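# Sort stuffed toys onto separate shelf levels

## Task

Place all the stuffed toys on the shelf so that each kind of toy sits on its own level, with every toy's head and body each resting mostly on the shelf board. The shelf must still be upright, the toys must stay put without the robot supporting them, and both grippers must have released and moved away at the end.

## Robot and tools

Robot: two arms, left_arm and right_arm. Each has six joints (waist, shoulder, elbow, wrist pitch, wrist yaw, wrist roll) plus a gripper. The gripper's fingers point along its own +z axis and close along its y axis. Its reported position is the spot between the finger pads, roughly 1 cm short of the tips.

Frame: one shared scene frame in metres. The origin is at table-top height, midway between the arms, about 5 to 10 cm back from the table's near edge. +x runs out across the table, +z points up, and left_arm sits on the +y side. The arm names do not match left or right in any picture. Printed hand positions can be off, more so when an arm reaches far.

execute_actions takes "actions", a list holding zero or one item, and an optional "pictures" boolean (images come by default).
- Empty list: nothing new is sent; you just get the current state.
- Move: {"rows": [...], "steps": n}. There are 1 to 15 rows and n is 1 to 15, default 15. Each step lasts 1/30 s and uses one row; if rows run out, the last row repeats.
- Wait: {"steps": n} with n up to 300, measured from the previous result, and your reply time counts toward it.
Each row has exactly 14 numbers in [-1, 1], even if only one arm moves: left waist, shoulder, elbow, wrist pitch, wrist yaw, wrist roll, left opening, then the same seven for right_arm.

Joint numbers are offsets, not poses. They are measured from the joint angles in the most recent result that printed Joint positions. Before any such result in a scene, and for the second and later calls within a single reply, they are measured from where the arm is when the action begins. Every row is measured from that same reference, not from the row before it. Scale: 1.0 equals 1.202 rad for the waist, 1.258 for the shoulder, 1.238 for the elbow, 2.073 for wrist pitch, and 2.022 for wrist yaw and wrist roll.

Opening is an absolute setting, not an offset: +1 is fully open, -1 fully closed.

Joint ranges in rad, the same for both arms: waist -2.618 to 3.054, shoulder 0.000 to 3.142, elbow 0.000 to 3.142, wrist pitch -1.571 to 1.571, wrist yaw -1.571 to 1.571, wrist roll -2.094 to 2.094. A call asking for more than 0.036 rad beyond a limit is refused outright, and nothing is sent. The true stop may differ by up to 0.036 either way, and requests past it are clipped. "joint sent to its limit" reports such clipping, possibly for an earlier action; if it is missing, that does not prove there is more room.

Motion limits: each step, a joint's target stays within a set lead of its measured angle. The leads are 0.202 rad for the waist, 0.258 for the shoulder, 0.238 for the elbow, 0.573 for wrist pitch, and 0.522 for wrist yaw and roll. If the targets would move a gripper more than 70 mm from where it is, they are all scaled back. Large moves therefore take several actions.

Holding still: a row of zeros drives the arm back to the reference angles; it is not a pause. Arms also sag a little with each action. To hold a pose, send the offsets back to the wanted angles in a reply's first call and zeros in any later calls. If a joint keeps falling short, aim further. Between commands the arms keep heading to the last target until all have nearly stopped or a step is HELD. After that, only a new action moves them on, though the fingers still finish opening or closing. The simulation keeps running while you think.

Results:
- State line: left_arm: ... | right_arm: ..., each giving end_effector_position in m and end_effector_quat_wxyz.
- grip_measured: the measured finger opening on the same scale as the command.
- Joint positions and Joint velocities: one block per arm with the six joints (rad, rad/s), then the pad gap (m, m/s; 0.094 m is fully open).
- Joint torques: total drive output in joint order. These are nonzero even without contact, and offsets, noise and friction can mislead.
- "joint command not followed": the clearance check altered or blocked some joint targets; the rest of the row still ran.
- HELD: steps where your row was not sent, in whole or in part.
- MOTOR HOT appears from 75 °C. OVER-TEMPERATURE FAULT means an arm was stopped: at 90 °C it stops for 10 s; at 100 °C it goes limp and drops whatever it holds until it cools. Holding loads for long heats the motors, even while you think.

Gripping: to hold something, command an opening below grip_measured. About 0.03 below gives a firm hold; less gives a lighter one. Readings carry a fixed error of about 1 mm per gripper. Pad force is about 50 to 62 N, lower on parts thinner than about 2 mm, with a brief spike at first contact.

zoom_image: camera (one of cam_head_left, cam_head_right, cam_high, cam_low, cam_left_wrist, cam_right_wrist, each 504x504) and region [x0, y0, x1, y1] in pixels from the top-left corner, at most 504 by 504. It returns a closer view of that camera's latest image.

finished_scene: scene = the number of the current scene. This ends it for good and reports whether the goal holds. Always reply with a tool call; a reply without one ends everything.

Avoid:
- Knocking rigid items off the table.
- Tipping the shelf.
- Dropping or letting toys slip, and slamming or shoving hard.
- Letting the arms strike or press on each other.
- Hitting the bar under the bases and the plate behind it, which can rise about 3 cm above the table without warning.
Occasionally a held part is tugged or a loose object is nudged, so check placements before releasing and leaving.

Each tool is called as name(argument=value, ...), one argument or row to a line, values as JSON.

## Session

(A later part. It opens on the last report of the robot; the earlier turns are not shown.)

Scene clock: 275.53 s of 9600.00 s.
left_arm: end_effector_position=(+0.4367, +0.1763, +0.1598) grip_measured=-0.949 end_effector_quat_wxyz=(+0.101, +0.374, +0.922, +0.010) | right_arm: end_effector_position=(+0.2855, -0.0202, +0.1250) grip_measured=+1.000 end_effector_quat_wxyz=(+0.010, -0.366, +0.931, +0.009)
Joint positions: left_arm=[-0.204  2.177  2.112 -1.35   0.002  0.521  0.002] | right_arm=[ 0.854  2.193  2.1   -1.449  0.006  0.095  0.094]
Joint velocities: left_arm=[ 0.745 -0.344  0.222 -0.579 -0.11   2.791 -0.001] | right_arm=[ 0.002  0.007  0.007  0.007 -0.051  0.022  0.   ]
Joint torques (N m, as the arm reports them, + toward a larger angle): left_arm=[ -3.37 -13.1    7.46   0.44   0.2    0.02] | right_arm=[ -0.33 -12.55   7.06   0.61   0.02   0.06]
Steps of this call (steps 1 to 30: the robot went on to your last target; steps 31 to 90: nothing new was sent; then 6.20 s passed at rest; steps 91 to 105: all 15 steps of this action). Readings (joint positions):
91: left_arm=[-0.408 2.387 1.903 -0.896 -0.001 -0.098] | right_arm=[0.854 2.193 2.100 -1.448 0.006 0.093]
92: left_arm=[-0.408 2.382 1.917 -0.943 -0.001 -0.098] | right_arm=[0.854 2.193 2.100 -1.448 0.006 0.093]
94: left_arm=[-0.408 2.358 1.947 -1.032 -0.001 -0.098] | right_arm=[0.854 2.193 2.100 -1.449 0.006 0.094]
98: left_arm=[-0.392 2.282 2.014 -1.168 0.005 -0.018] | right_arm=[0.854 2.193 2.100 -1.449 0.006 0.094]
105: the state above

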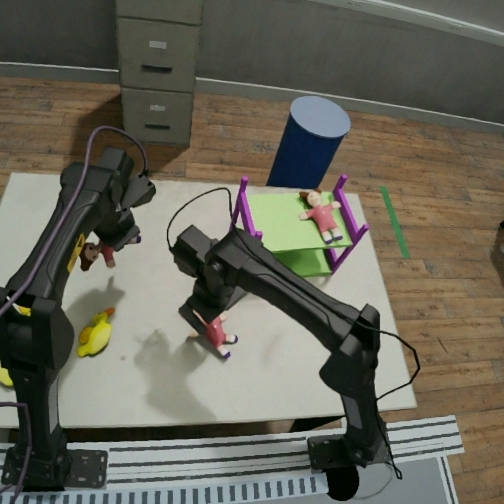

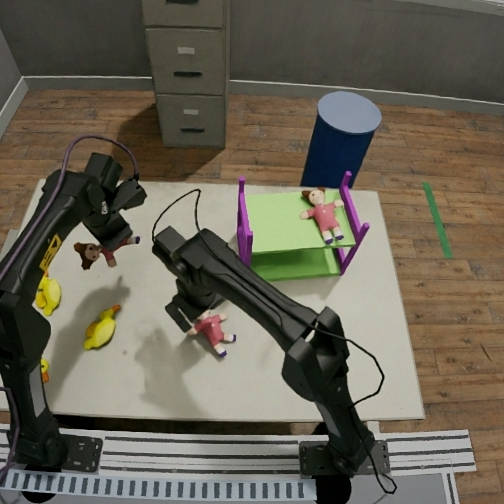

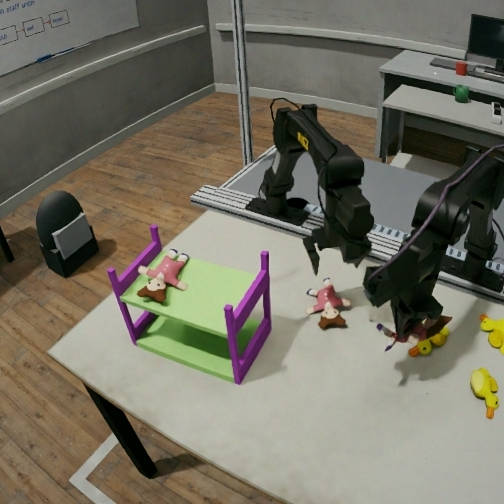

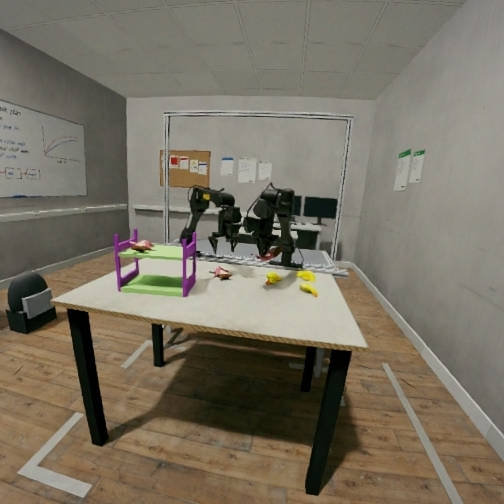

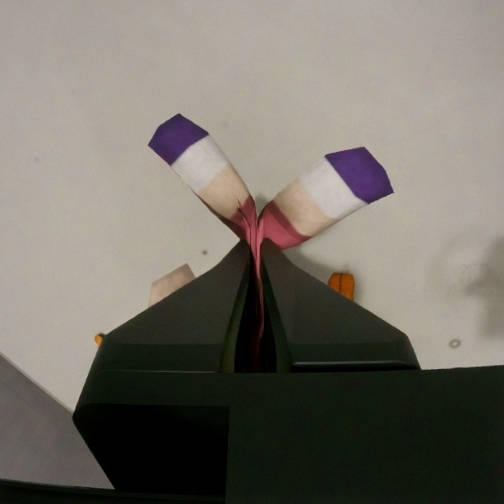

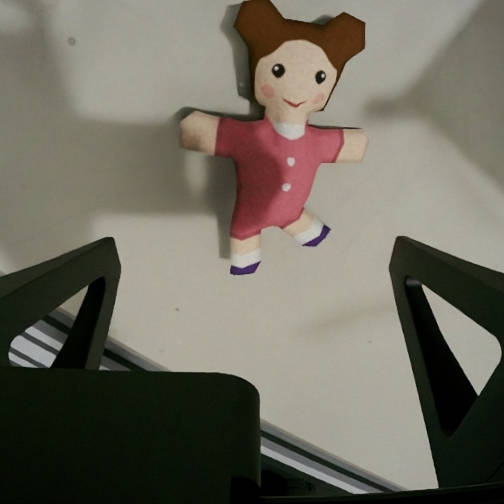

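execute_actions(
  actions=[
    {"rows": [[0.003, -0.021, 0.03, -0.048, 0, 0.484, -1, -0.02, -0.09, -0.432, 0.224, 0, 0.09, 1]], "steps": 15},
  ],
  pictures=false,
)

execute_actions(
  actions=[
    {"steps": 20},
  ],
)

Scene clock: 292.37 s of 9600.00 s.
left_arm: end_effector_position=(+0.4180, +0.1865, +0.1683) grip_measured=-0.948 end_effector_quat_wxyz=(+0.058, +0.761, +0.645, +0.044) | right_arm: end_effector_position=(+0.2651, -0.0549, +0.0208) grip_measured=+1.000 end_effector_quat_wxyz=(-0.008, -0.275, +0.961, -0.001)
Joint positions: left_arm=[-0.197  2.156  2.124 -1.44  -0.01   1.492  0.002] | right_arm=[ 0.831  2.108  1.548 -1.023  0.006  0.264  0.094]
Joint velocities: left_arm=[-0.007 -0.002  0.012  0.037 -0.022 -0.066 -0.001] | right_arm=[-0.002 -0.007  0.007  0.139  0.007  0.037  0.   ]
Joint torques (N m, as the arm reports them, + toward a larger angle): left_arm=[ -0.32 -12.73   7.28   0.39   0.08   0.07] | right_arm=[  0.01 -11.74   6.66   0.79   0.02   0.05]
Steps of this call (steps 1 to 45: the robot went on to your last target; steps 46 to 110: nothing new was sent; then 12.67 s passed at rest; steps 111 to 125: all 15 steps of this action). Readings (joint positions):
111: left_arm=[-0.197 2.156 2.124 -1.440 -0.010 1.492] | right_arm=[0.853 2.173 2.053 -1.388 0.006 0.119]
112: left_arm=[-0.197 2.156 2.124 -1.440 -0.010 1.492] | right_arm=[0.851 2.138 1.968 -1.293 0.006 0.149]
114: left_arm=[-0.197 2.156 2.124 -1.440 -0.010 1.492] | right_arm=[0.843 2.091 1.814 -1.171 0.006 0.193]
118: left_arm=[-0.197 2.156 2.124 -1.440 -0.010 1.492] | right_arm=[0.831 2.093 1.584 -1.077 0.006 0.240]
125: the state above

Scene clock: 293.03 s of 9600.00 s.
left_arm: end_effector_position=(+0.4180, +0.1865, +0.1683) grip_measured=-0.948 end_effector_quat_wxyz=(+0.058, +0.761, +0.645, +0.044) | right_arm: end_effector_position=(+0.2689, -0.0508, +0.0207) grip_measured=+1.000 end_effector_quat_wxyz=(+0.001, -0.272, +0.962, +0.005)
Joint positions: left_arm=[-0.197  2.156  2.124 -1.44  -0.01   1.492  0.002] | right_arm=[ 0.831  2.108  1.548 -1.     0.006  0.27   0.094]
Joint velocities: left_arm=[-0.017  0.002  0.012  0.022  0.007 -0.066  0.001] | right_arm=[-0.012 -0.007  0.002  0.022 -0.066  0.051  0.   ]
Joint torques (N m, as the arm reports them, + toward a larger angle): left_arm=[ -0.24 -12.81   7.31   0.4    0.09   0.06] | right_arm=[ -0.02 -11.78   6.67   0.89   0.01   0.06]
Steps of this call (steps 1 to 20: the robot went on to your last target). Readings (joint positions):
1: left_arm=[-0.197 2.156 2.124 -1.440 -0.010 1.492] | right_arm=[0.831 2.108 1.548 -1.017 0.006 0.266]
2: left_arm=[-0.197 2.156 2.124 -1.440 -0.010 1.492] | right_arm=[0.831 2.108 1.548 -1.014 0.006 0.266]
4: left_arm=[-0.197 2.156 2.124 -1.440 -0.010 1.492] | right_arm=[0.831 2.108 1.548 -1.008 0.006 0.268]
8: left_arm=[-0.197 2.156 2.124 -1.440 -0.010 1.492] | right_arm=[0.831 2.108 1.548 -1.003 0.006 0.269]
20: the state above

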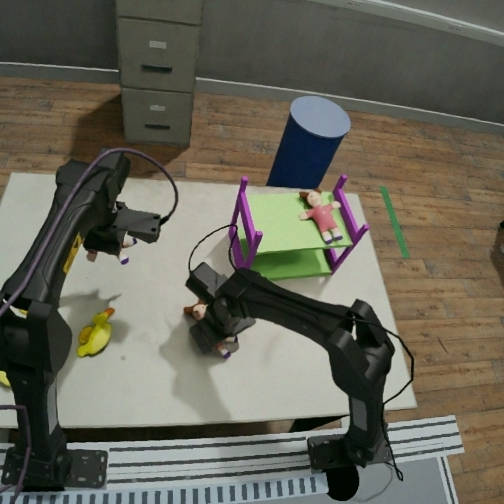

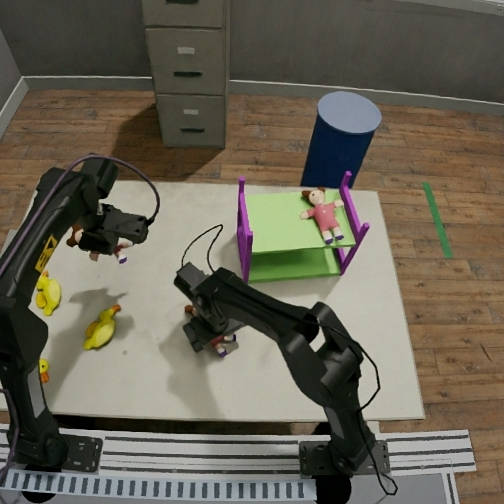

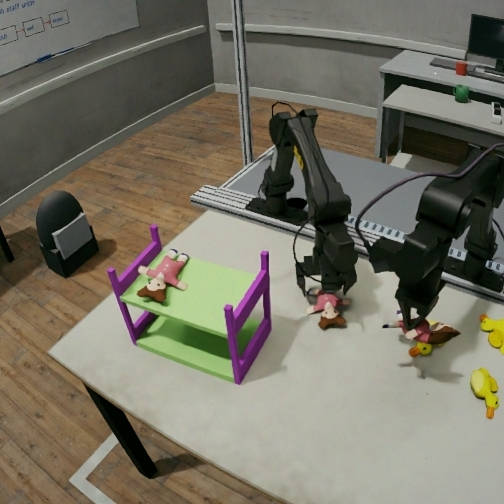

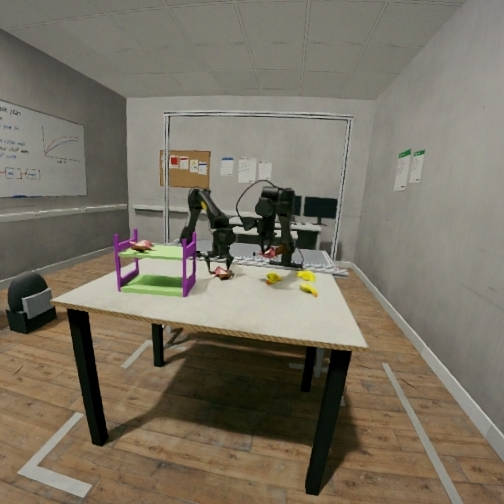

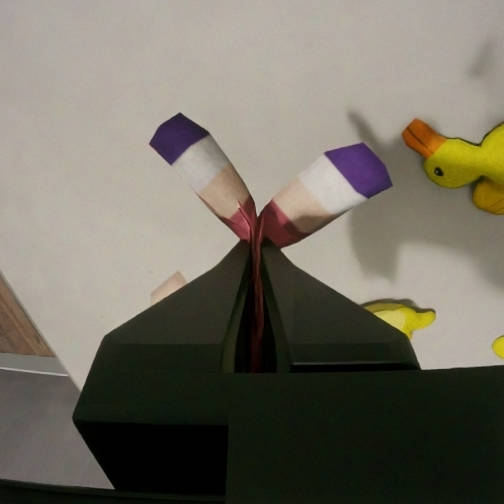

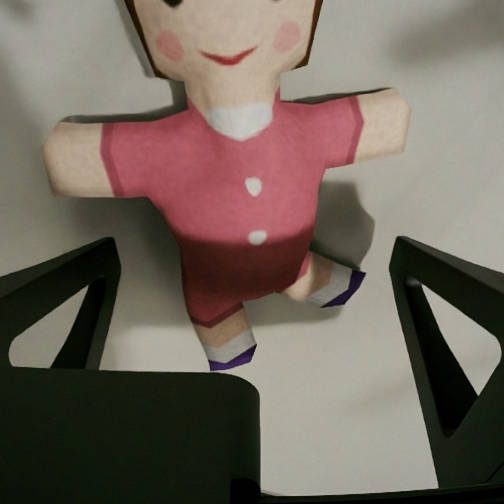

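execute_actions(
  actions=[
    {"rows": [[0, -0.005, 0.02, 0, 0, 0, -1, 0, -0.022, 0.012, 0.032, 0, 0, 1],[0, -0.005, 0.02, 0, 0, 0, -1, 0, -0.022, 0.012, 0.032, 0, 0, 1],[0, -0.005, 0.02, 0, 0, 0, -1, 0, -0.022, 0.012, 0.032, 0, 0, 1],[0, -0.005, 0.02, 0, 0, 0, -1, 0, -0.022, 0.012, 0.032, 0, 0, 1],[0, -0.005, 0.02, 0, 0, 0, -1, 0, -0.022, 0.012, 0.032, 0, 0, 1],[0, -0.005, 0.02, 0, 0, 0, -1, 0, -0.022, 0.012, 0.032, 0, 0, 1],[0, -0.005, 0.02, 0, 0, 0, -1, 0, -0.022, 0.012, 0.032, 0, 0, 1],[0, -0.005, 0.02, 0, 0, 0, -1, 0, -0.022, 0.012, 0.032, 0, 0, -1]], "steps": 15},
  ],
  pictures=false,
)

execute_actions(
  actions=[
    {"steps": 8},
  ],
  pictures=false,
)

Scene clock: 300.47 s of 9600.00 s.
left_arm: end_effector_position=(+0.4180, +0.1865, +0.1683) grip_measured=-0.948 end_effector_quat_wxyz=(+0.058, +0.761, +0.645, +0.044) | right_arm: end_effector_position=(+0.2777, -0.0411, +0.0212) grip_measured=-0.944 end_effector_quat_wxyz=(+0.024, -0.271, +0.962, +0.019)
Joint positions: left_arm=[-0.197  2.156  2.124 -1.44  -0.01   1.492  0.002] | right_arm=[ 0.831  2.108  1.548 -0.948  0.005  0.27   0.003]
Joint velocities: left_arm=[ 0.012  0.002 -0.037 -0.022 -0.007 -0.007 -0.001] | right_arm=[ 0.002 -0.007 -0.002 -0.007 -0.125 -0.022 -0.027]
Joint torques (N m, as the arm reports them, + toward a larger angle): left_arm=[ -0.05 -12.92   7.31   0.48  -0.01   0.01] | right_arm=[  0.1  -11.84   6.56   0.96   0.06  -0.01]
Steps of this call (steps 1 to 15: the robot went on to your last target; steps 16 to 90: nothing new was sent; then 3.93 s passed at rest; steps 91 to 105: all 15 steps of this action). Readings (joint positions):
91: left_arm=[-0.197 2.156 2.124 -1.440 -0.010 1.492] | right_arm=[0.831 2.108 1.548 -0.997 0.006 0.270]
92: left_arm=[-0.197 2.156 2.124 -1.440 -0.010 1.492] | right_arm=[0.831 2.108 1.548 -0.989 0.006 0.270]
94: left_arm=[-0.197 2.156 2.124 -1.440 -0.010 1.492] | right_arm=[0.831 2.108 1.548 -0.973 0.006 0.270]
98: left_arm=[-0.197 2.156 2.124 -1.440 -0.010 1.492] | right_arm=[0.831 2.108 1.548 -0.958 0.006 0.270]
105: the state above

Scene clock: 300.73 s of 9600.00 s.
left_arm: end_effector_position=(+0.4180, +0.1865, +0.1683) grip_measured=-0.948 end_effector_quat_wxyz=(+0.058, +0.761, +0.645, +0.044) | right_arm: end_effector_position=(+0.2777, -0.0410, +0.0212) grip_measured=-0.945 end_effector_quat_wxyz=(+0.024, -0.271, +0.962, +0.019)
Joint positions: left_arm=[-0.197  2.156  2.124 -1.44  -0.01   1.492  0.002] | right_arm=[ 0.831  2.108  1.548 -0.947  0.005  0.27   0.003]
Joint velocities: left_arm=[-0.027  0.012 -0.002 -0.051 -0.022  0.037 -0.   ] | right_arm=[ 0.002  0.007 -0.002  0.007 -0.007 -0.051  0.   ]
Joint torques (N m, as the arm reports them, + toward a larger angle): left_arm=[  0.04 -12.84   7.27   0.49  -0.02   0.01] | right_arm=[  0.06 -11.82   6.58   0.97   0.02  -0.01]
Steps of this call (steps 1 to 8: the robot went on to your last target). Readings (joint positions):
1: left_arm=[-0.197 2.156 2.124 -1.440 -0.010 1.492] | right_arm=[0.831 2.108 1.548 -0.947 0.005 0.270]
2: left_arm=[-0.197 2.156 2.124 -1.440 -0.010 1.492] | right_arm=[0.831 2.108 1.548 -0.947 0.005 0.270]
4: left_arm=[-0.197 2.156 2.124 -1.440 -0.010 1.492] | right_arm=[0.831 2.108 1.548 -0.947 0.005 0.270]
8: the state above

execute_actions(
  actions=[
    {"rows": [[0, -0.005, 0.02, 0, 0, 0, -1, 0, -0.285, 0.325, -0.04, 0, -0.1, -1],[0, -0.005, 0.02, 0, 0, 0, -1, 0, -0.285, 0.325, -0.04, 0, -0.1, -1],[0, -0.005, 0.02, 0, 0, 0, -1, 0, -0.285, 0.325, -0.04, 0, -0.1, -1],[0, -0.005, 0.02, 0, 0, 0, -1, 0, -0.285, 0.325, -0.04, 0, -0.1, -1],[0, -0.005, 0.02, 0, 0, 0, -1, 0, -0.285, 0.325, -0.04, 0, -0.1, -1],[0, -0.005, 0.02, 0, 0, 0, -1, 0, -0.285, 0.325, -0.04, 0, -0.1, -1],[0, -0.005, 0.02, 0, 0, 0, -1, 0, -0.285, 0.325, -0.04, 0, -0.1, -1],[0, -0.005, 0.02, 0, 0, 0, -1, 0, -0.285, 0.325, -0.04, 0, -0.1, -1],[0, -0.005, 0.02, 0, 0, 0, -1, 0, -0.285, 0.325, -0.04, 0, -0.1, -1],[0, -0.005, 0.02, 0, 0, 0, -1, 0, -0.285, 0.325, -0.04, 0, -0.1, -1],[0, -0.005, 0.02, 0, 0, 0, -1, 0, -0.285, 0.325, -0.04, 0, -0.1, -1],[0, -0.005, 0.02, 0, 0, 0, -1, 0, -0.285, 0.325, -0.04, 0, -0.1, -1],[0, -0.005, 0.02, 0, 0, 0, -1, 0, -0.285, 0.325, -0.04, 0, -0.1, -1],[0, -0.005, 0.02, 0, 0, 0, -1, 0, -0.285, 0.325, -0.04, 0, -0.1, -1],[0, -0.005, 0.02, 0, 0, 0, -1, 0, -0.285, 0.325, -0.04, 0, -0.1, -1]], "steps": 15},
  ],
  pictures=false,
)

Scene clock: 318.53 s of 9600.00 s.
left_arm: end_effector_position=(+0.4180, +0.1865, +0.1683) grip_measured=-0.948 end_effector_quat_wxyz=(+0.058, +0.761, +0.645, +0.044) | right_arm: end_effector_position=(+0.3249, +0.0054, +0.2416) grip_measured=-0.945 end_effector_quat_wxyz=(+0.265, -0.323, +0.898, +0.140)
Joint positions: left_arm=[-0.197  2.156  2.124 -1.44  -0.01   1.492  0.002] | right_arm=[ 0.831  1.841  1.879 -0.998  0.005  0.124  0.003]
Joint velocities: left_arm=[-0.007 -0.002 -0.002  0.022  0.051 -0.066 -0.002] | right_arm=[-0.012 -0.647  0.618 -0.125 -0.022 -0.3    0.001]
Joint torques (N m, as the arm reports them, + toward a larger angle): left_arm=[ -0.07 -12.83   7.23   0.49  -0.03  -0.01] | right_arm=[  0.04 -11.32   7.91   1.63   0.01  -0.07]
Steps of this call (steps 1 to 15: the robot went on to your last target; steps 16 to 90: nothing new was sent; then 14.30 s passed at rest; steps 91 to 105: all 15 steps of this action). Readings (joint positions):
91: left_arm=[-0.197 2.156 2.124 -1.440 -0.010 1.492] | right_arm=[0.831 2.105 1.557 -0.955 0.005 0.260]
92: left_arm=[-0.197 2.156 2.124 -1.440 -0.010 1.492] | right_arm=[0.831 2.100 1.572 -0.970 0.005 0.245]
94: left_arm=[-0.197 2.156 2.124 -1.440 -0.010 1.492] | right_arm=[0.831 2.074 1.612 -0.984 0.005 0.221]
98: left_arm=[-0.197 2.156 2.124 -1.440 -0.010 1.492] | right_arm=[0.831 1.995 1.708 -0.991 0.005 0.183]
105: the state above

execute_actions(
  actions=[
    {"rows": [[0, -0.005, 0.02, 0, 0, 0, -1, -0.496, -0.072, 0.057, -0.015, 0, -0.03, -1],[0, -0.005, 0.02, 0, 0, 0, -1, -0.496, -0.072, 0.057, -0.015, 0, -0.03, -1],[0, -0.005, 0.02, 0, 0, 0, -1, -0.496, -0.072, 0.057, -0.015, 0, -0.03, -1],[0, -0.005, 0.02, 0, 0, 0, -1, -0.496, -0.072, 0.057, -0.015, 0, -0.03, -1],[0, -0.005, 0.02, 0, 0, 0, -1, -0.496, -0.072, 0.057, -0.015, 0, -0.03, -1],[-0.543, -0.005, 0.02, 0, 0, 0, -1, -0.496, -0.072, 0.057, -0.015, 0, -0.03, -1]], "steps": 15},
  ],
  pictures=false,
)

execute_actions(
  actions=[
    {"steps": 15},
  ],
  pictures=false,
)

Scene clock: 327.13 s of 9600.00 s.
left_arm: end_effector_position=(+0.3423, +0.0262, +0.1678) grip_measured=-0.948 end_effector_quat_wxyz=(+0.058, +0.877, +0.474, +0.048) | right_arm: end_effector_position=(+0.4559, -0.2581, +0.3014) grip_measured=-0.945 end_effector_quat_wxyz=(+0.354, -0.051, +0.933, +0.041)
Joint positions: left_arm=[-0.612  2.156  2.124 -1.44  -0.027  1.492  0.002] | right_arm=[ 0.201  1.748  1.946 -1.029  0.02   0.069  0.003]
Joint velocities: left_arm=[-1.585  0.012 -0.012 -0.051  0.11  -0.051  0.001] | right_arm=[ 0.134 -0.012 -0.017  0.007  0.037  0.037 -0.001]
Joint torques (N m, as the arm reports them, + toward a larger angle): left_arm=[ -0.79 -12.79   6.78   0.48   0.11  -0.02] | right_arm=[ 2.11 -7.1   6.2   2.01 -0.1  -0.08]
Steps of this call (steps 1 to 30: the robot went on to your last target; steps 31 to 90: nothing new was sent; then 5.10 s passed at rest; steps 91 to 105: all 15 steps of this action). Readings (joint positions):
91: left_arm=[-0.197 2.156 2.124 -1.440 -0.010 1.492] | right_arm=[0.815 1.748 1.946 -1.029 -0.005 0.073]
92: left_arm=[-0.197 2.156 2.124 -1.440 -0.010 1.492] | right_arm=[0.784 1.748 1.946 -1.029 -0.017 0.071]
94: left_arm=[-0.197 2.156 2.124 -1.440 -0.010 1.492] | right_arm=[0.682 1.748 1.946 -1.029 -0.019 0.069]
98: left_arm=[-0.260 2.156 2.124 -1.440 -0.029 1.492] | right_arm=[0.442 1.748 1.946 -1.029 -0.013 0.069]
105: the state above

Scene clock: 327.63 s of 9600.00 s.
left_arm: end_effector_position=(+0.2671, -0.0514, +0.1657) grip_measured=-0.948 end_effector_quat_wxyz=(+0.063, +0.928, +0.365, +0.035) | right_arm: end_effector_position=(+0.4528, -0.2430, +0.3015) grip_measured=-0.945 end_effector_quat_wxyz=(+0.353, -0.067, +0.932, +0.050)
Joint positions: left_arm=[-0.851  2.156  2.124 -1.44  -0.006  1.492  0.002] | right_arm=[ 0.231  1.748  1.946 -1.029  0.013  0.069  0.003]
Joint velocities: left_arm=[ 0.076 -0.012  0.007 -0.066 -0.007  0.066  0.   ] | right_arm=[-0.022  0.012 -0.022 -0.037 -0.081  0.022 -0.   ]
Joint torques (N m, as the arm reports them, + toward a larger angle): left_arm=[ -0.47 -12.86   7.32   0.49  -0.01   0.02] | right_arm=[ 0.32 -7.1   6.19  2.02 -0.05 -0.08]
Steps of this call (steps 1 to 15: the robot went on to your last target). Readings (joint positions):
1: left_arm=[-0.668 2.156 2.124 -1.440 -0.027 1.492] | right_arm=[0.207 1.748 1.946 -1.029 0.020 0.069]
2: left_arm=[-0.724 2.156 2.124 -1.440 -0.026 1.492] | right_arm=[0.215 1.748 1.946 -1.029 0.020 0.069]
4: left_arm=[-0.826 2.156 2.124 -1.440 -0.019 1.492] | right_arm=[0.227 1.748 1.946 -1.029 0.017 0.069]
8: left_arm=[-0.910 2.156 2.124 -1.440 0.003 1.492] | right_arm=[0.231 1.748 1.946 -1.029 0.013 0.069]
15: the state above

execute_actions(
  actions=[
    {"rows": [[0, 0.035, -0.221, 0.116, 0, 0, -1, 0.003, 0.256, 0.177, -0.073, -0.006, 0, -1]], "steps": 15},
  ],
  pictures=false,
)

execute_actions(
  actions=[
    {"steps": 15},
  ],
)

Scene clock: 335.13 s of 9600.00 s.
left_arm: end_effector_position=(+0.2608, -0.0376, +0.0622) grip_measured=-0.948 end_effector_quat_wxyz=(-0.010, +0.930, +0.368, +0.014) | right_arm: end_effector_position=(+0.4915, -0.2327, +0.1878) grip_measured=-0.945 end_effector_quat_wxyz=(+0.211, -0.072, +0.974, +0.030)
Joint positions: left_arm=[-0.849  2.23   1.837 -1.23  -0.008  1.492  0.002] | right_arm=[ 0.231  2.108  2.141 -1.165  0.01   0.069  0.003]
Joint velocities: left_arm=[-0.027 -0.105 -0.002  0.066 -0.095  0.037 -0.   ] | right_arm=[ 0.002 -0.139 -0.012 -0.037  0.007  0.022  0.001]
Joint torques (N m, as the arm reports them, + toward a larger angle): left_arm=[ -0.25 -14.89   6.35   0.4    0.     0.01] | right_arm=[  0.39 -12.38   7.74   1.49  -0.05   0.  ]
Steps of this call (steps 1 to 15: the robot went on to your last target; steps 16 to 100: nothing new was sent; then 3.67 s passed at rest; steps 101 to 115: all 15 steps of this action). Readings (joint positions):
101: left_arm=[-0.849 2.152 2.093 -1.410 -0.008 1.492] | right_arm=[0.231 1.779 1.990 -1.071 0.013 0.069]
102: left_arm=[-0.849 2.140 2.038 -1.365 -0.008 1.492] | right_arm=[0.231 1.833 2.067 -1.105 0.013 0.069]
104: left_arm=[-0.849 2.151 1.937 -1.311 -0.008 1.492] | right_arm=[0.231 1.929 2.140 -1.094 0.013 0.069]
108: left_arm=[-0.849 2.231 1.848 -1.264 -0.008 1.492] | right_arm=[0.231 2.080 2.151 -1.129 0.012 0.069]
115: the state above

Scene clock: 335.63 s of 9600.00 s.
left_arm: end_effector_position=(+0.2623, -0.0395, +0.0643) grip_measured=-0.948 end_effector_quat_wxyz=(-0.003, +0.930, +0.368, +0.016) | right_arm: end_effector_position=(+0.4886, -0.2334, +0.1905) grip_measured=-0.945 end_effector_quat_wxyz=(+0.209, -0.072, +0.975, +0.030)
Joint positions: left_arm=[-0.849  2.225  1.837 -1.222 -0.008  1.492  0.002] | right_arm=[ 0.231  2.1    2.141 -1.176  0.01   0.069  0.003]
Joint velocities: left_arm=[ 0.012 -0.012 -0.017  0.022  0.037 -0.037 -0.001] | right_arm=[ 0.002 -0.007  0.007 -0.095  0.007 -0.037  0.001]
Joint torques (N m, as the arm reports them, + toward a larger angle): left_arm=[ -0.21 -15.02   6.42   0.47  -0.01   0.  ] | right_arm=[  0.37 -12.41   7.8    1.49  -0.05  -0.01]
Steps of this call (steps 1 to 15: the robot went on to your last target). Readings (joint positions):
1: left_arm=[-0.849 2.227 1.837 -1.228 -0.008 1.492] | right_arm=[0.231 2.104 2.141 -1.166 0.010 0.069]
2: left_arm=[-0.849 2.226 1.837 -1.227 -0.008 1.492] | right_arm=[0.231 2.101 2.141 -1.168 0.010 0.069]
4: left_arm=[-0.849 2.225 1.837 -1.225 -0.008 1.492] | right_arm=[0.231 2.100 2.141 -1.170 0.010 0.069]
8: left_arm=[-0.849 2.225 1.837 -1.222 -0.008 1.492] | right_arm=[0.231 2.100 2.141 -1.174 0.010 0.069]
15: the state above

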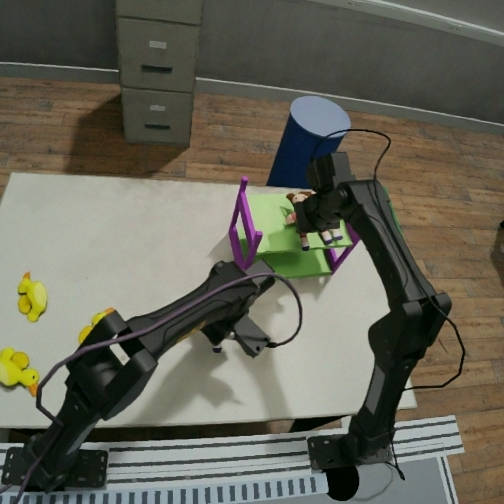

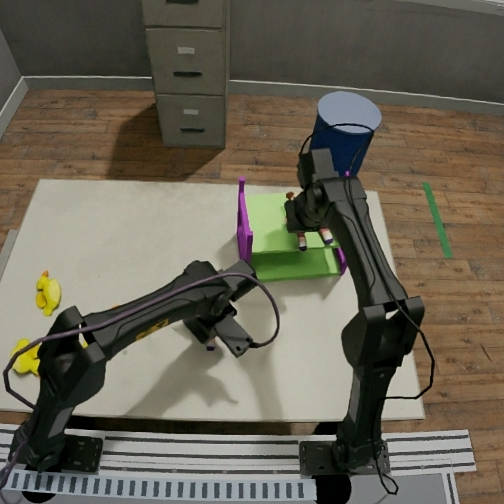

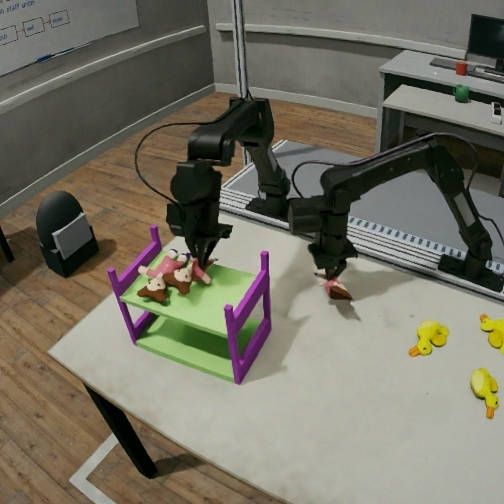

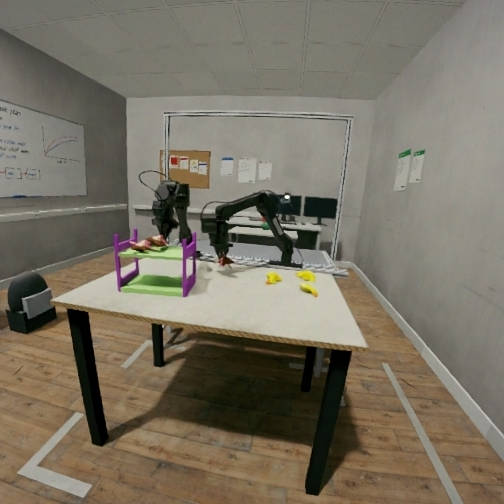

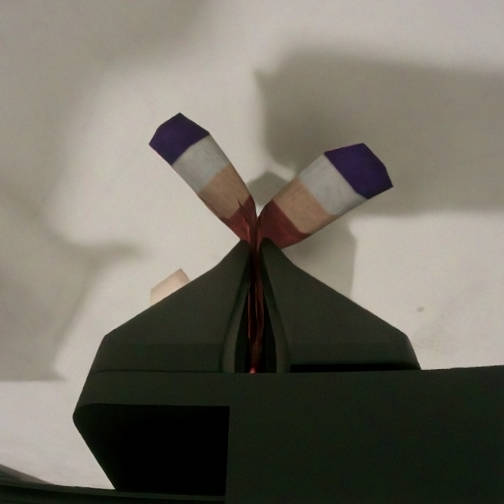

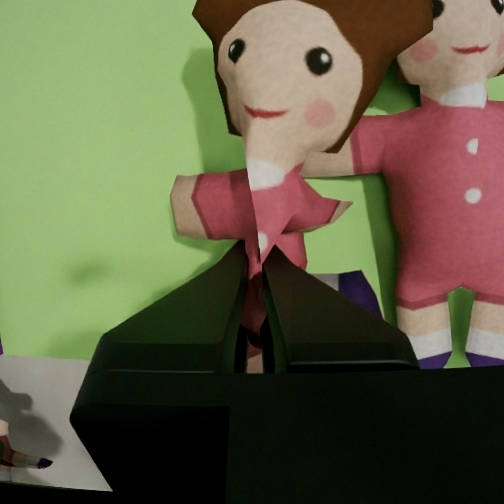

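execute_actions(
  actions=[
    {"rows": [[0, -0.02, 0.01, 0.01, 0, 0, 1, 0.022, -0.024, 0.02, 0, 0, -0.05, -1],[0, -0.02, 0.01, 0.01, 0, 0, 1, 0.022, -0.024, 0.02, 0, 0, -0.05, -1],[0, -0.02, 0.01, 0.01, 0, 0, 1, 0.022, -0.024, 0.02, 0, 0, -0.05, -1],[0, -0.02, 0.01, 0.01, 0, 0, 1, 0.022, -0.024, 0.02, 0, 0, -0.05, -1],[0, -0.02, 0.01, 0.01, 0, 0, 1, 0.022, -0.024, 0.02, 0, 0, -0.05, -1],[0, -0.02, 0.01, 0.01, 0, 0, 1, 0.022, -0.024, 0.02, 0, 0, -0.05, -1],[0, -0.02, 0.01, 0.01, 0, 0, 1, 0.022, -0.024, 0.02, 0, 0, -0.05, -1],[0, -0.02, 0.01, 0.01, 0, 0, 1, 0.022, -0.024, 0.02, 0, 0, -0.05, -1],[0, -0.15, 0.12, -0.1, 0, 0, 1, 0.022, -0.024, 0.02, 0, 0, -0.05, 0.1]], "steps": 15},
  ],
  pictures=false,
)

execute_actions(
  actions=[
    {"steps": 8},
  ],
)

Scene clock: 356.23 s of 9600.00 s.
left_arm: end_effector_position=(+0.2568, -0.0355, +0.1364) grip_measured=+1.000 end_effector_quat_wxyz=(+0.039, +0.929, +0.367, +0.029) | right_arm: end_effector_position=(+0.4860, -0.2225, +0.1906) grip_measured=+0.097 end_effector_quat_wxyz=(+0.210, -0.128, +0.969, +0.023)
Joint positions: left_arm=[-0.849  2.1    1.926 -1.348 -0.008  1.492  0.094] | right_arm=[ 0.253  2.1    2.141 -1.176  0.009 -0.023  0.052]
Joint velocities: left_arm=[-0.012 -0.774  0.505 -0.418  0.007 -0.037 -0.   ] | right_arm=[-0.007 -0.017 -0.007 -0.037 -0.066 -0.066  0.002]
Joint torques (N m, as the arm reports them, + toward a larger angle): left_arm=[ -0.13 -13.34   7.42   0.24   0.03  -0.02] | right_arm=[  0.46 -12.41   7.83   1.54   0.    -0.07]
Steps of this call (steps 1 to 15: the robot went on to your last target; steps 16 to 90: nothing new was sent; then 17.10 s passed at rest; steps 91 to 105: all 15 steps of this action). Readings (joint positions):
91: left_arm=[-0.849 2.225 1.837 -1.222 -0.008 1.492] | right_arm=[0.233 2.100 2.141 -1.176 0.010 0.056]
92: left_arm=[-0.849 2.225 1.837 -1.221 -0.008 1.492] | right_arm=[0.235 2.100 2.141 -1.176 0.010 0.040]
94: left_arm=[-0.849 2.225 1.837 -1.221 -0.008 1.492] | right_arm=[0.242 2.100 2.141 -1.176 0.010 0.016]
98: left_arm=[-0.849 2.225 1.837 -1.221 -0.008 1.492] | right_arm=[0.253 2.100 2.141 -1.176 0.010 -0.009]
105: the state above

Scene clock: 356.50 s of 9600.00 s.
left_arm: end_effector_position=(+0.2519, -0.0309, +0.1776) grip_measured=+1.000 end_effector_quat_wxyz=(+0.071, +0.927, +0.366, +0.038) | right_arm: end_effector_position=(+0.4860, -0.2225, +0.1906) grip_measured=+0.098 end_effector_quat_wxyz=(+0.210, -0.129, +0.969, +0.023)
Joint positions: left_arm=[-0.849  2.024  1.973 -1.404 -0.008  1.492  0.094] | right_arm=[ 0.253  2.1    2.141 -1.176  0.009 -0.026  0.052]
Joint velocities: left_arm=[ 0.012  0.125  0.002 -0.139  0.081  0.007  0.   ] | right_arm=[-0.002  0.007  0.012  0.066 -0.051 -0.081 -0.   ]
Joint torques (N m, as the arm reports them, + toward a larger angle): left_arm=[  0.09 -10.78   6.37   0.35  -0.01  -0.03] | right_arm=[  0.44 -12.42   7.82   1.54   0.    -0.05]
Steps of this call (steps 1 to 8: the robot went on to your last target). Readings (joint positions):
1: left_arm=[-0.849 2.074 1.942 -1.360 -0.008 1.492] | right_arm=[0.253 2.100 2.141 -1.176 0.009 -0.024]
2: left_arm=[-0.849 2.052 1.955 -1.369 -0.008 1.492] | right_arm=[0.253 2.100 2.141 -1.176 0.009 -0.024]
4: left_arm=[-0.849 2.024 1.970 -1.383 -0.008 1.492] | right_arm=[0.253 2.100 2.141 -1.176 0.009 -0.025]
8: the state above

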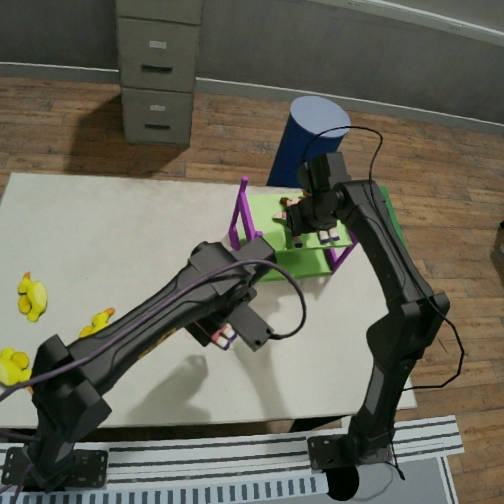

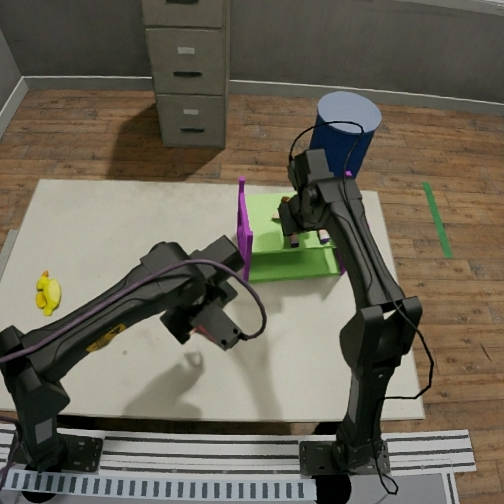

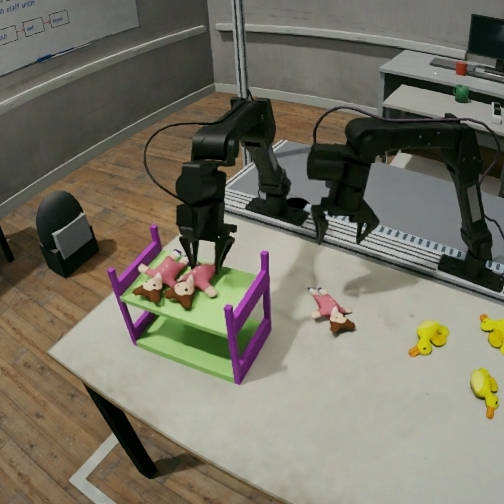

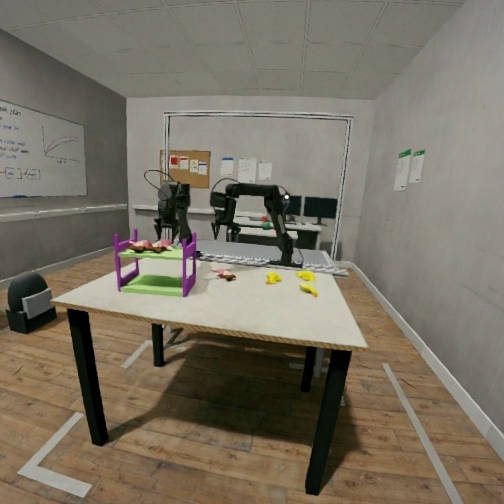

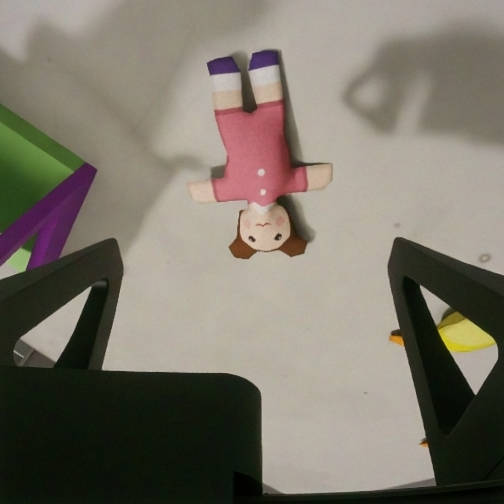

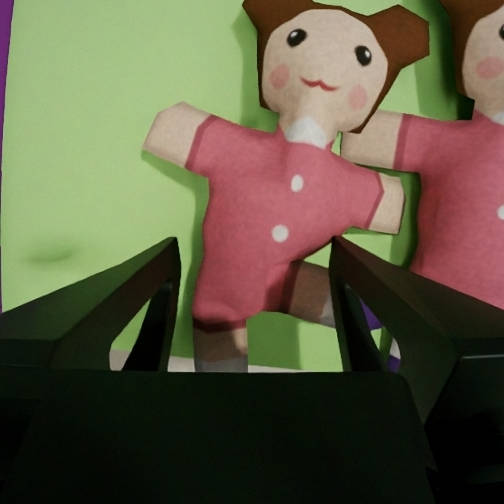

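execute_actions(
  actions=[
    {"rows": [[0.557, -0.365, -0.511, 0.069, 0, -0.629, 1, 0, -0.16, 0.015, 0, 0, 0, 0.1],[0.557, -0.365, -0.511, 0.069, 0, -0.629, 1, 0, -0.16, 0.015, 0, 0, 0, 0.1],[0.557, -0.365, -0.511, 0.069, 0, -0.629, 1, 0, -0.16, 0.015, 0, 0, 0, 0.1],[0.557, -0.365, -0.511, 0.069, 0, -0.629, 1, 0, -0.16, 0.015, 0, 0, 0, 0.1],[0.557, -0.365, -0.511, 0.069, 0, -0.629, 1, 0, -0.16, 0.015, 0, 0, 0, 0.1],[0.557, -0.365, -0.511, 0.069, 0, -0.629, 1, 0, -0.16, 0.015, 0, 0, 0, 0.1],[0.557, -0.365, -0.511, 0.069, 0, -0.629, 1, 0, -0.16, 0.015, 0, 0, 0, 0.1],[0.557, -0.365, -0.511, 0.069, 0, -0.629, 1, 0.484, -0.16, 0.015, -0.094, 0, -0.02, 1]], "steps": 15},
  ],
  pictures=false,
)

Scene clock: 372.40 s of 9600.00 s.
left_arm: end_effector_position=(+0.2750, +0.2367, +0.1568) grip_measured=+1.000 end_effector_quat_wxyz=(+0.052, +0.289, +0.956, +0.013) | right_arm: end_effector_position=(+0.3798, -0.0921, +0.2735) grip_measured=+1.000 end_effector_quat_wxyz=(+0.250, -0.300, +0.918, +0.063)
Joint positions: left_arm=[-0.155  1.569  1.348 -1.291 -0.024  0.385  0.094] | right_arm=[ 0.603  1.904  2.153 -1.292  0.025 -0.048  0.094]
Joint velocities: left_arm=[ 0.012  0.007 -0.066 -0.022  0.007 -1.121  0.   ] | right_arm=[ 1.624  0.061 -0.002 -0.227 -0.081 -0.051  0.   ]
Joint torques (N m, as the arm reports them, + toward a larger angle): left_arm=[-2.02 -7.1   4.98  0.71  0.14 -0.01] | right_arm=[ 0.95 -8.92  5.95  1.43 -0.09 -0.09]
Steps of this call (steps 1 to 30: the robot went on to your last target; steps 31 to 90: nothing new was sent; then 12.40 s passed at rest; steps 91 to 105: all 15 steps of this action). Readings (joint positions):
91: left_arm=[-0.838 2.012 1.940 -1.387 -0.003 1.440] | right_arm=[0.253 2.092 2.139 -1.175 0.009 -0.026]
92: left_arm=[-0.818 1.970 1.872 -1.352 0.002 1.366] | right_arm=[0.253 2.079 2.134 -1.178 0.009 -0.026]
94: left_arm=[-0.739 1.868 1.743 -1.327 0.003 1.224] | right_arm=[0.253 2.036 2.133 -1.181 0.009 -0.026]
98: left_arm=[-0.505 1.638 1.493 -1.293 -0.002 0.907] | right_arm=[0.266 1.931 2.142 -1.190 0.017 -0.028]
105: the state above

execute_actions(
  actions=[
    {"rows": [[-0.02, -0.003, -0.006, 0.015, 0.012, -0.082, 1, 0.193, 0.064, -0.249, -0.038, -0.012, -0.008, 1]], "steps": 15},
  ],
  pictures=false,
)

execute_actions(
  actions=[
    {"steps": 12},
  ],
)

Scene clock: 377.97 s of 9600.00 s.
left_arm: end_effector_position=(+0.2741, +0.2299, +0.1568) grip_measured=+1.000 end_effector_quat_wxyz=(+0.054, +0.221, +0.974, +0.002) | right_arm: end_effector_position=(+0.2636, -0.0557, +0.1240) grip_measured=+1.000 end_effector_quat_wxyz=(+0.004, -0.428, +0.904, +0.007)
Joint positions: left_arm=[-0.171  1.569  1.347 -1.288 -0.011  0.228  0.094] | right_arm=[ 0.834  2.017  1.827 -1.365  0.002 -0.061  0.094]
Joint velocities: left_arm=[ 0.007 -0.002 -0.007 -0.066 -0.022 -0.022  0.   ] | right_arm=[-0.007 -0.061 -0.017 -0.007 -0.037  0.022  0.   ]
Joint torques (N m, as the arm reports them, + toward a larger angle): left_arm=[-0.74 -7.06  4.94  0.71  0.08 -0.09] | right_arm=[  0.12 -11.25   6.94   0.66   0.    -0.04]
Steps of this call (steps 1 to 30: the robot went on to your last target; steps 31 to 90: nothing new was sent; then 2.07 s passed at rest; steps 91 to 105: all 15 steps of this action). Readings (joint positions):
91: left_arm=[-0.171 1.569 1.347 -1.289 -0.017 0.229] | right_arm=[0.834 1.907 2.129 -1.348 0.002 -0.061]
92: left_arm=[-0.171 1.569 1.347 -1.289 -0.016 0.228] | right_arm=[0.834 1.901 2.087 -1.340 0.002 -0.061]
94: left_arm=[-0.171 1.569 1.347 -1.289 -0.014 0.228] | right_arm=[0.834 1.910 1.989 -1.339 0.002 -0.061]
98: left_arm=[-0.171 1.569 1.347 -1.289 -0.012 0.228] | right_arm=[0.834 1.993 1.850 -1.358 0.002 -0.061]
105: the state above

Scene clock: 378.37 s of 9600.00 s.
left_arm: end_effector_position=(+0.2741, +0.2299, +0.1568) grip_measured=+1.000 end_effector_quat_wxyz=(+0.054, +0.221, +0.974, +0.002) | right_arm: end_effector_position=(+0.2636, -0.0557, +0.1250) grip_measured=+1.000 end_effector_quat_wxyz=(+0.005, -0.428, +0.904, +0.008)
Joint positions: left_arm=[-0.171  1.569  1.347 -1.288 -0.011  0.228  0.094] | right_arm=[ 0.834  2.014  1.827 -1.365  0.002 -0.061  0.094]
Joint velocities: left_arm=[ 0.007 -0.002 -0.017 -0.066 -0.051 -0.051  0.   ] | right_arm=[-0.002 -0.012 -0.012  0.037  0.022  0.007  0.   ]
Joint torques (N m, as the arm reports them, + toward a larger angle): left_arm=[-0.68 -7.08  5.    0.7   0.1  -0.08] | right_arm=[  0.13 -11.33   6.95   0.66   0.    -0.03]
Steps of this call (steps 1 to 12: the robot went on to your last target). Readings (joint positions):
1: left_arm=[-0.171 1.569 1.347 -1.288 -0.011 0.228] | right_arm=[0.834 2.016 1.827 -1.365 0.002 -0.061]
2: left_arm=[-0.171 1.569 1.347 -1.288 -0.011 0.228] | right_arm=[0.834 2.015 1.827 -1.365 0.002 -0.061]
4: left_arm=[-0.171 1.569 1.347 -1.288 -0.011 0.228] | right_arm=[0.834 2.014 1.827 -1.365 0.002 -0.061]
8: left_arm=[-0.171 1.569 1.347 -1.288 -0.011 0.228] | right_arm=[0.834 2.014 1.827 -1.365 0.002 -0.061]
12: the state above

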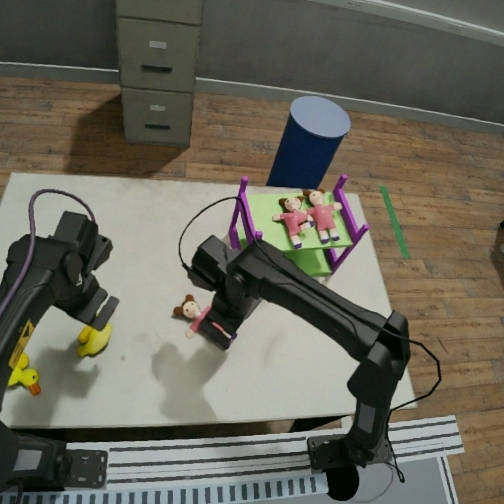

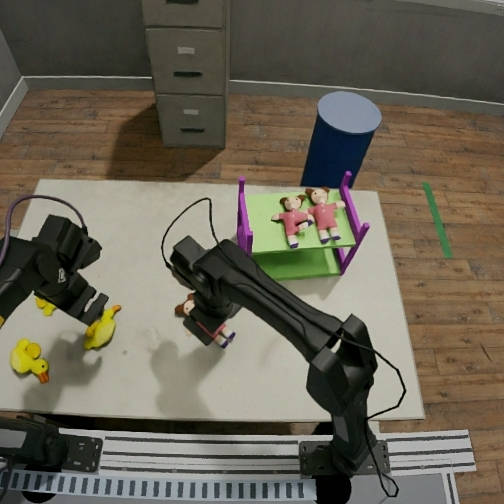

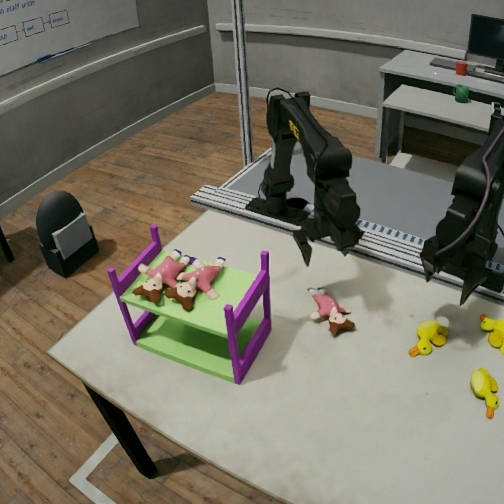

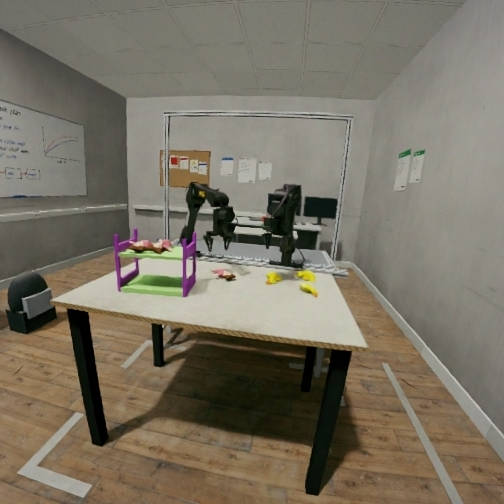

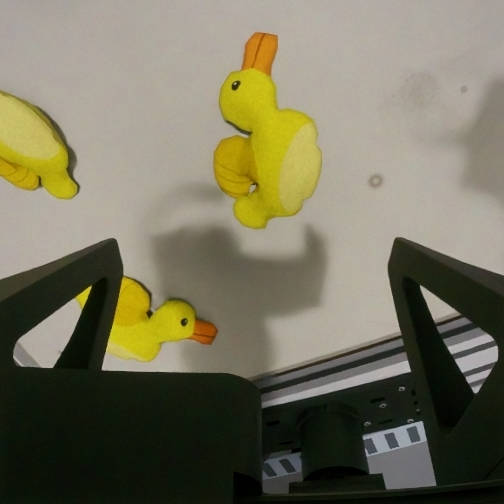

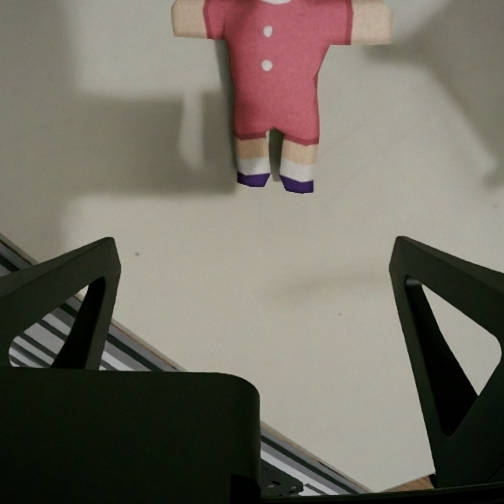

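execute_actions(
  actions=[
    {"rows": [[-0.02, 0.136, -0.256, 0.235, 0.005, 0, 1, -0.02, 0.112, -0.113, 0.174, 0, -0.01, 1]], "steps": 15},
  ],
  pictures=false,
)

execute_actions(
  actions=[
    {"steps": 20},
  ],
)

Scene clock: 400.10 s of 9600.00 s.
left_arm: end_effector_position=(+0.2732, +0.2248, +0.0234) grip_measured=+1.000 end_effector_quat_wxyz=(+0.005, +0.228, +0.974, +0.002) | right_arm: end_effector_position=(+0.2900, -0.0386, +0.0205) grip_measured=+1.000 end_effector_quat_wxyz=(+0.006, -0.424, +0.905, +0.008)
Joint positions: left_arm=[-0.186  1.763  1.011 -0.857 -0.01   0.228  0.094] | right_arm=[ 0.812  2.186  1.672 -1.036  0.002 -0.075  0.094]
Joint velocities: left_arm=[ 0.002 -0.056 -0.012  0.227  0.066 -0.037  0.   ] | right_arm=[ 0.002 -0.012  0.012  0.183  0.051 -0.007  0.   ]
Joint torques (N m, as the arm reports them, + toward a larger angle): left_arm=[-0.95 -9.68  6.32  0.49  0.11  0.  ] | right_arm=[ -0.16 -12.47   6.56   0.88   0.01  -0.07]
Steps of this call (steps 1 to 15: the robot went on to your last target; steps 16 to 90: nothing new was sent; then 18.23 s passed at rest; steps 91 to 105: all 15 steps of this action). Readings (joint positions):
91: left_arm=[-0.171 1.573 1.330 -1.259 -0.011 0.228] | right_arm=[0.833 2.018 1.813 -1.341 0.002 -0.063]
92: left_arm=[-0.171 1.579 1.298 -1.202 -0.011 0.228] | right_arm=[0.831 2.023 1.792 -1.294 0.002 -0.064]
94: left_arm=[-0.174 1.625 1.214 -1.095 -0.011 0.228] | right_arm=[0.825 2.064 1.748 -1.203 0.002 -0.068]
98: left_arm=[-0.183 1.751 1.043 -0.937 -0.011 0.228] | right_arm=[0.813 2.172 1.687 -1.087 0.002 -0.072]
105: the state above

Scene clock: 400.77 s of 9600.00 s.
left_arm: end_effector_position=(+0.2799, +0.2232, +0.0238) grip_measured=+1.000 end_effector_quat_wxyz=(+0.019, +0.228, +0.973, +0.002) | right_arm: end_effector_position=(+0.2926, -0.0360, +0.0208) grip_measured=+1.000 end_effector_quat_wxyz=(+0.013, -0.425, +0.905, +0.011)
Joint positions: left_arm=[-0.186  1.761  1.011 -0.83  -0.01   0.228  0.094] | right_arm=[ 0.812  2.186  1.672 -1.021  0.002 -0.076  0.094]
Joint velocities: left_arm=[-0.017 -0.007 -0.002 -0.051 -0.007  0.051  0.   ] | right_arm=[-0.007 -0.007 -0.002 -0.037 -0.022 -0.095  0.   ]
Joint torques (N m, as the arm reports them, + toward a larger angle): left_arm=[-0.82 -9.93  6.34  0.54  0.08  0.01] | right_arm=[ -0.18 -12.58   6.58   0.95   0.01  -0.07]
Steps of this call (steps 1 to 20: the robot went on to your last target). Readings (joint positions):
1: left_arm=[-0.186 1.761 1.011 -0.851 -0.010 0.228] | right_arm=[0.812 2.186 1.672 -1.032 0.002 -0.075]
2: left_arm=[-0.186 1.761 1.011 -0.846 -0.010 0.228] | right_arm=[0.812 2.186 1.672 -1.029 0.002 -0.075]
4: left_arm=[-0.186 1.761 1.011 -0.839 -0.010 0.228] | right_arm=[0.812 2.186 1.672 -1.026 0.002 -0.076]
8: left_arm=[-0.186 1.761 1.011 -0.833 -0.010 0.228] | right_arm=[0.812 2.186 1.672 -1.023 0.002 -0.076]
20: the state above

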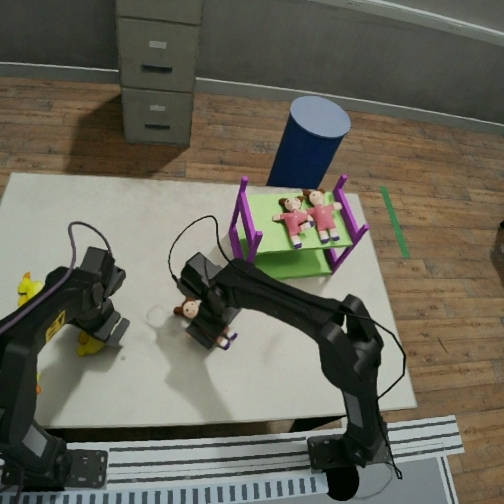

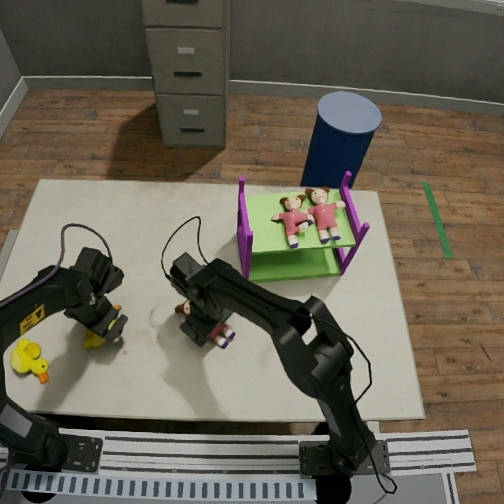

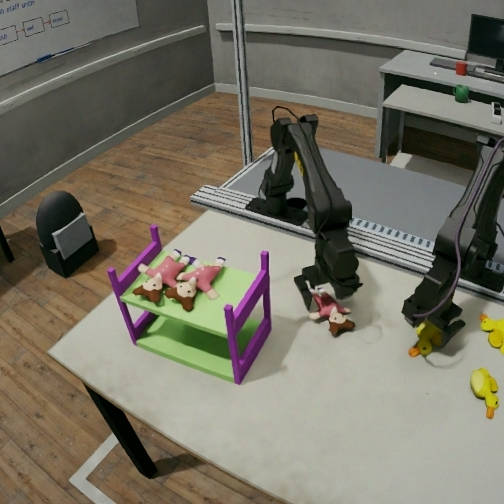

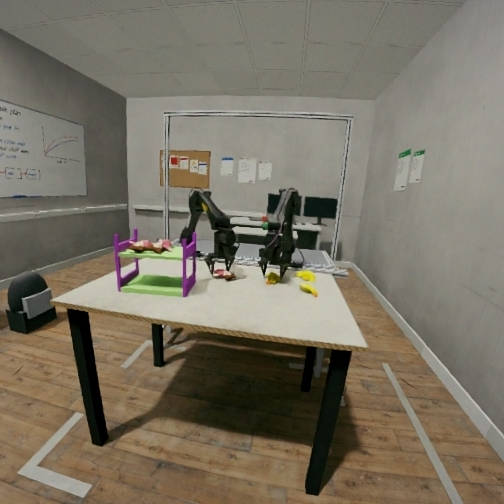

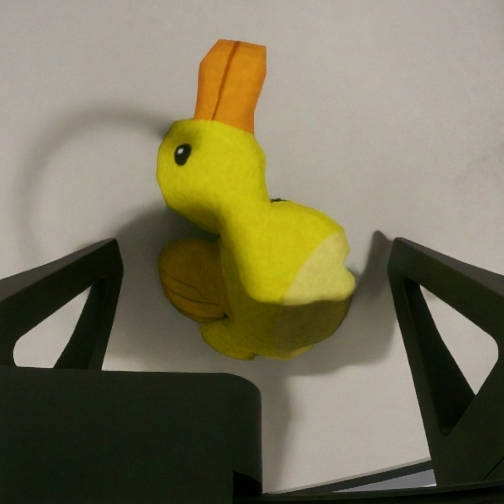

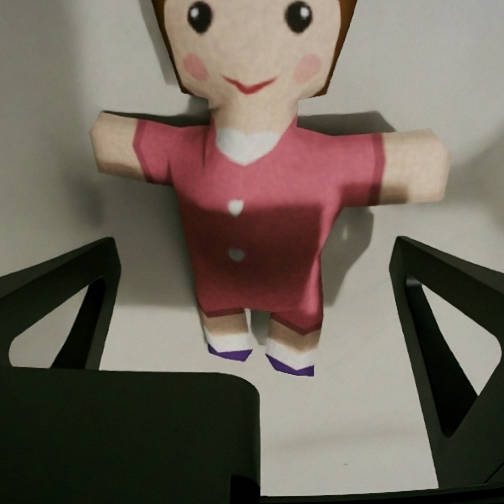

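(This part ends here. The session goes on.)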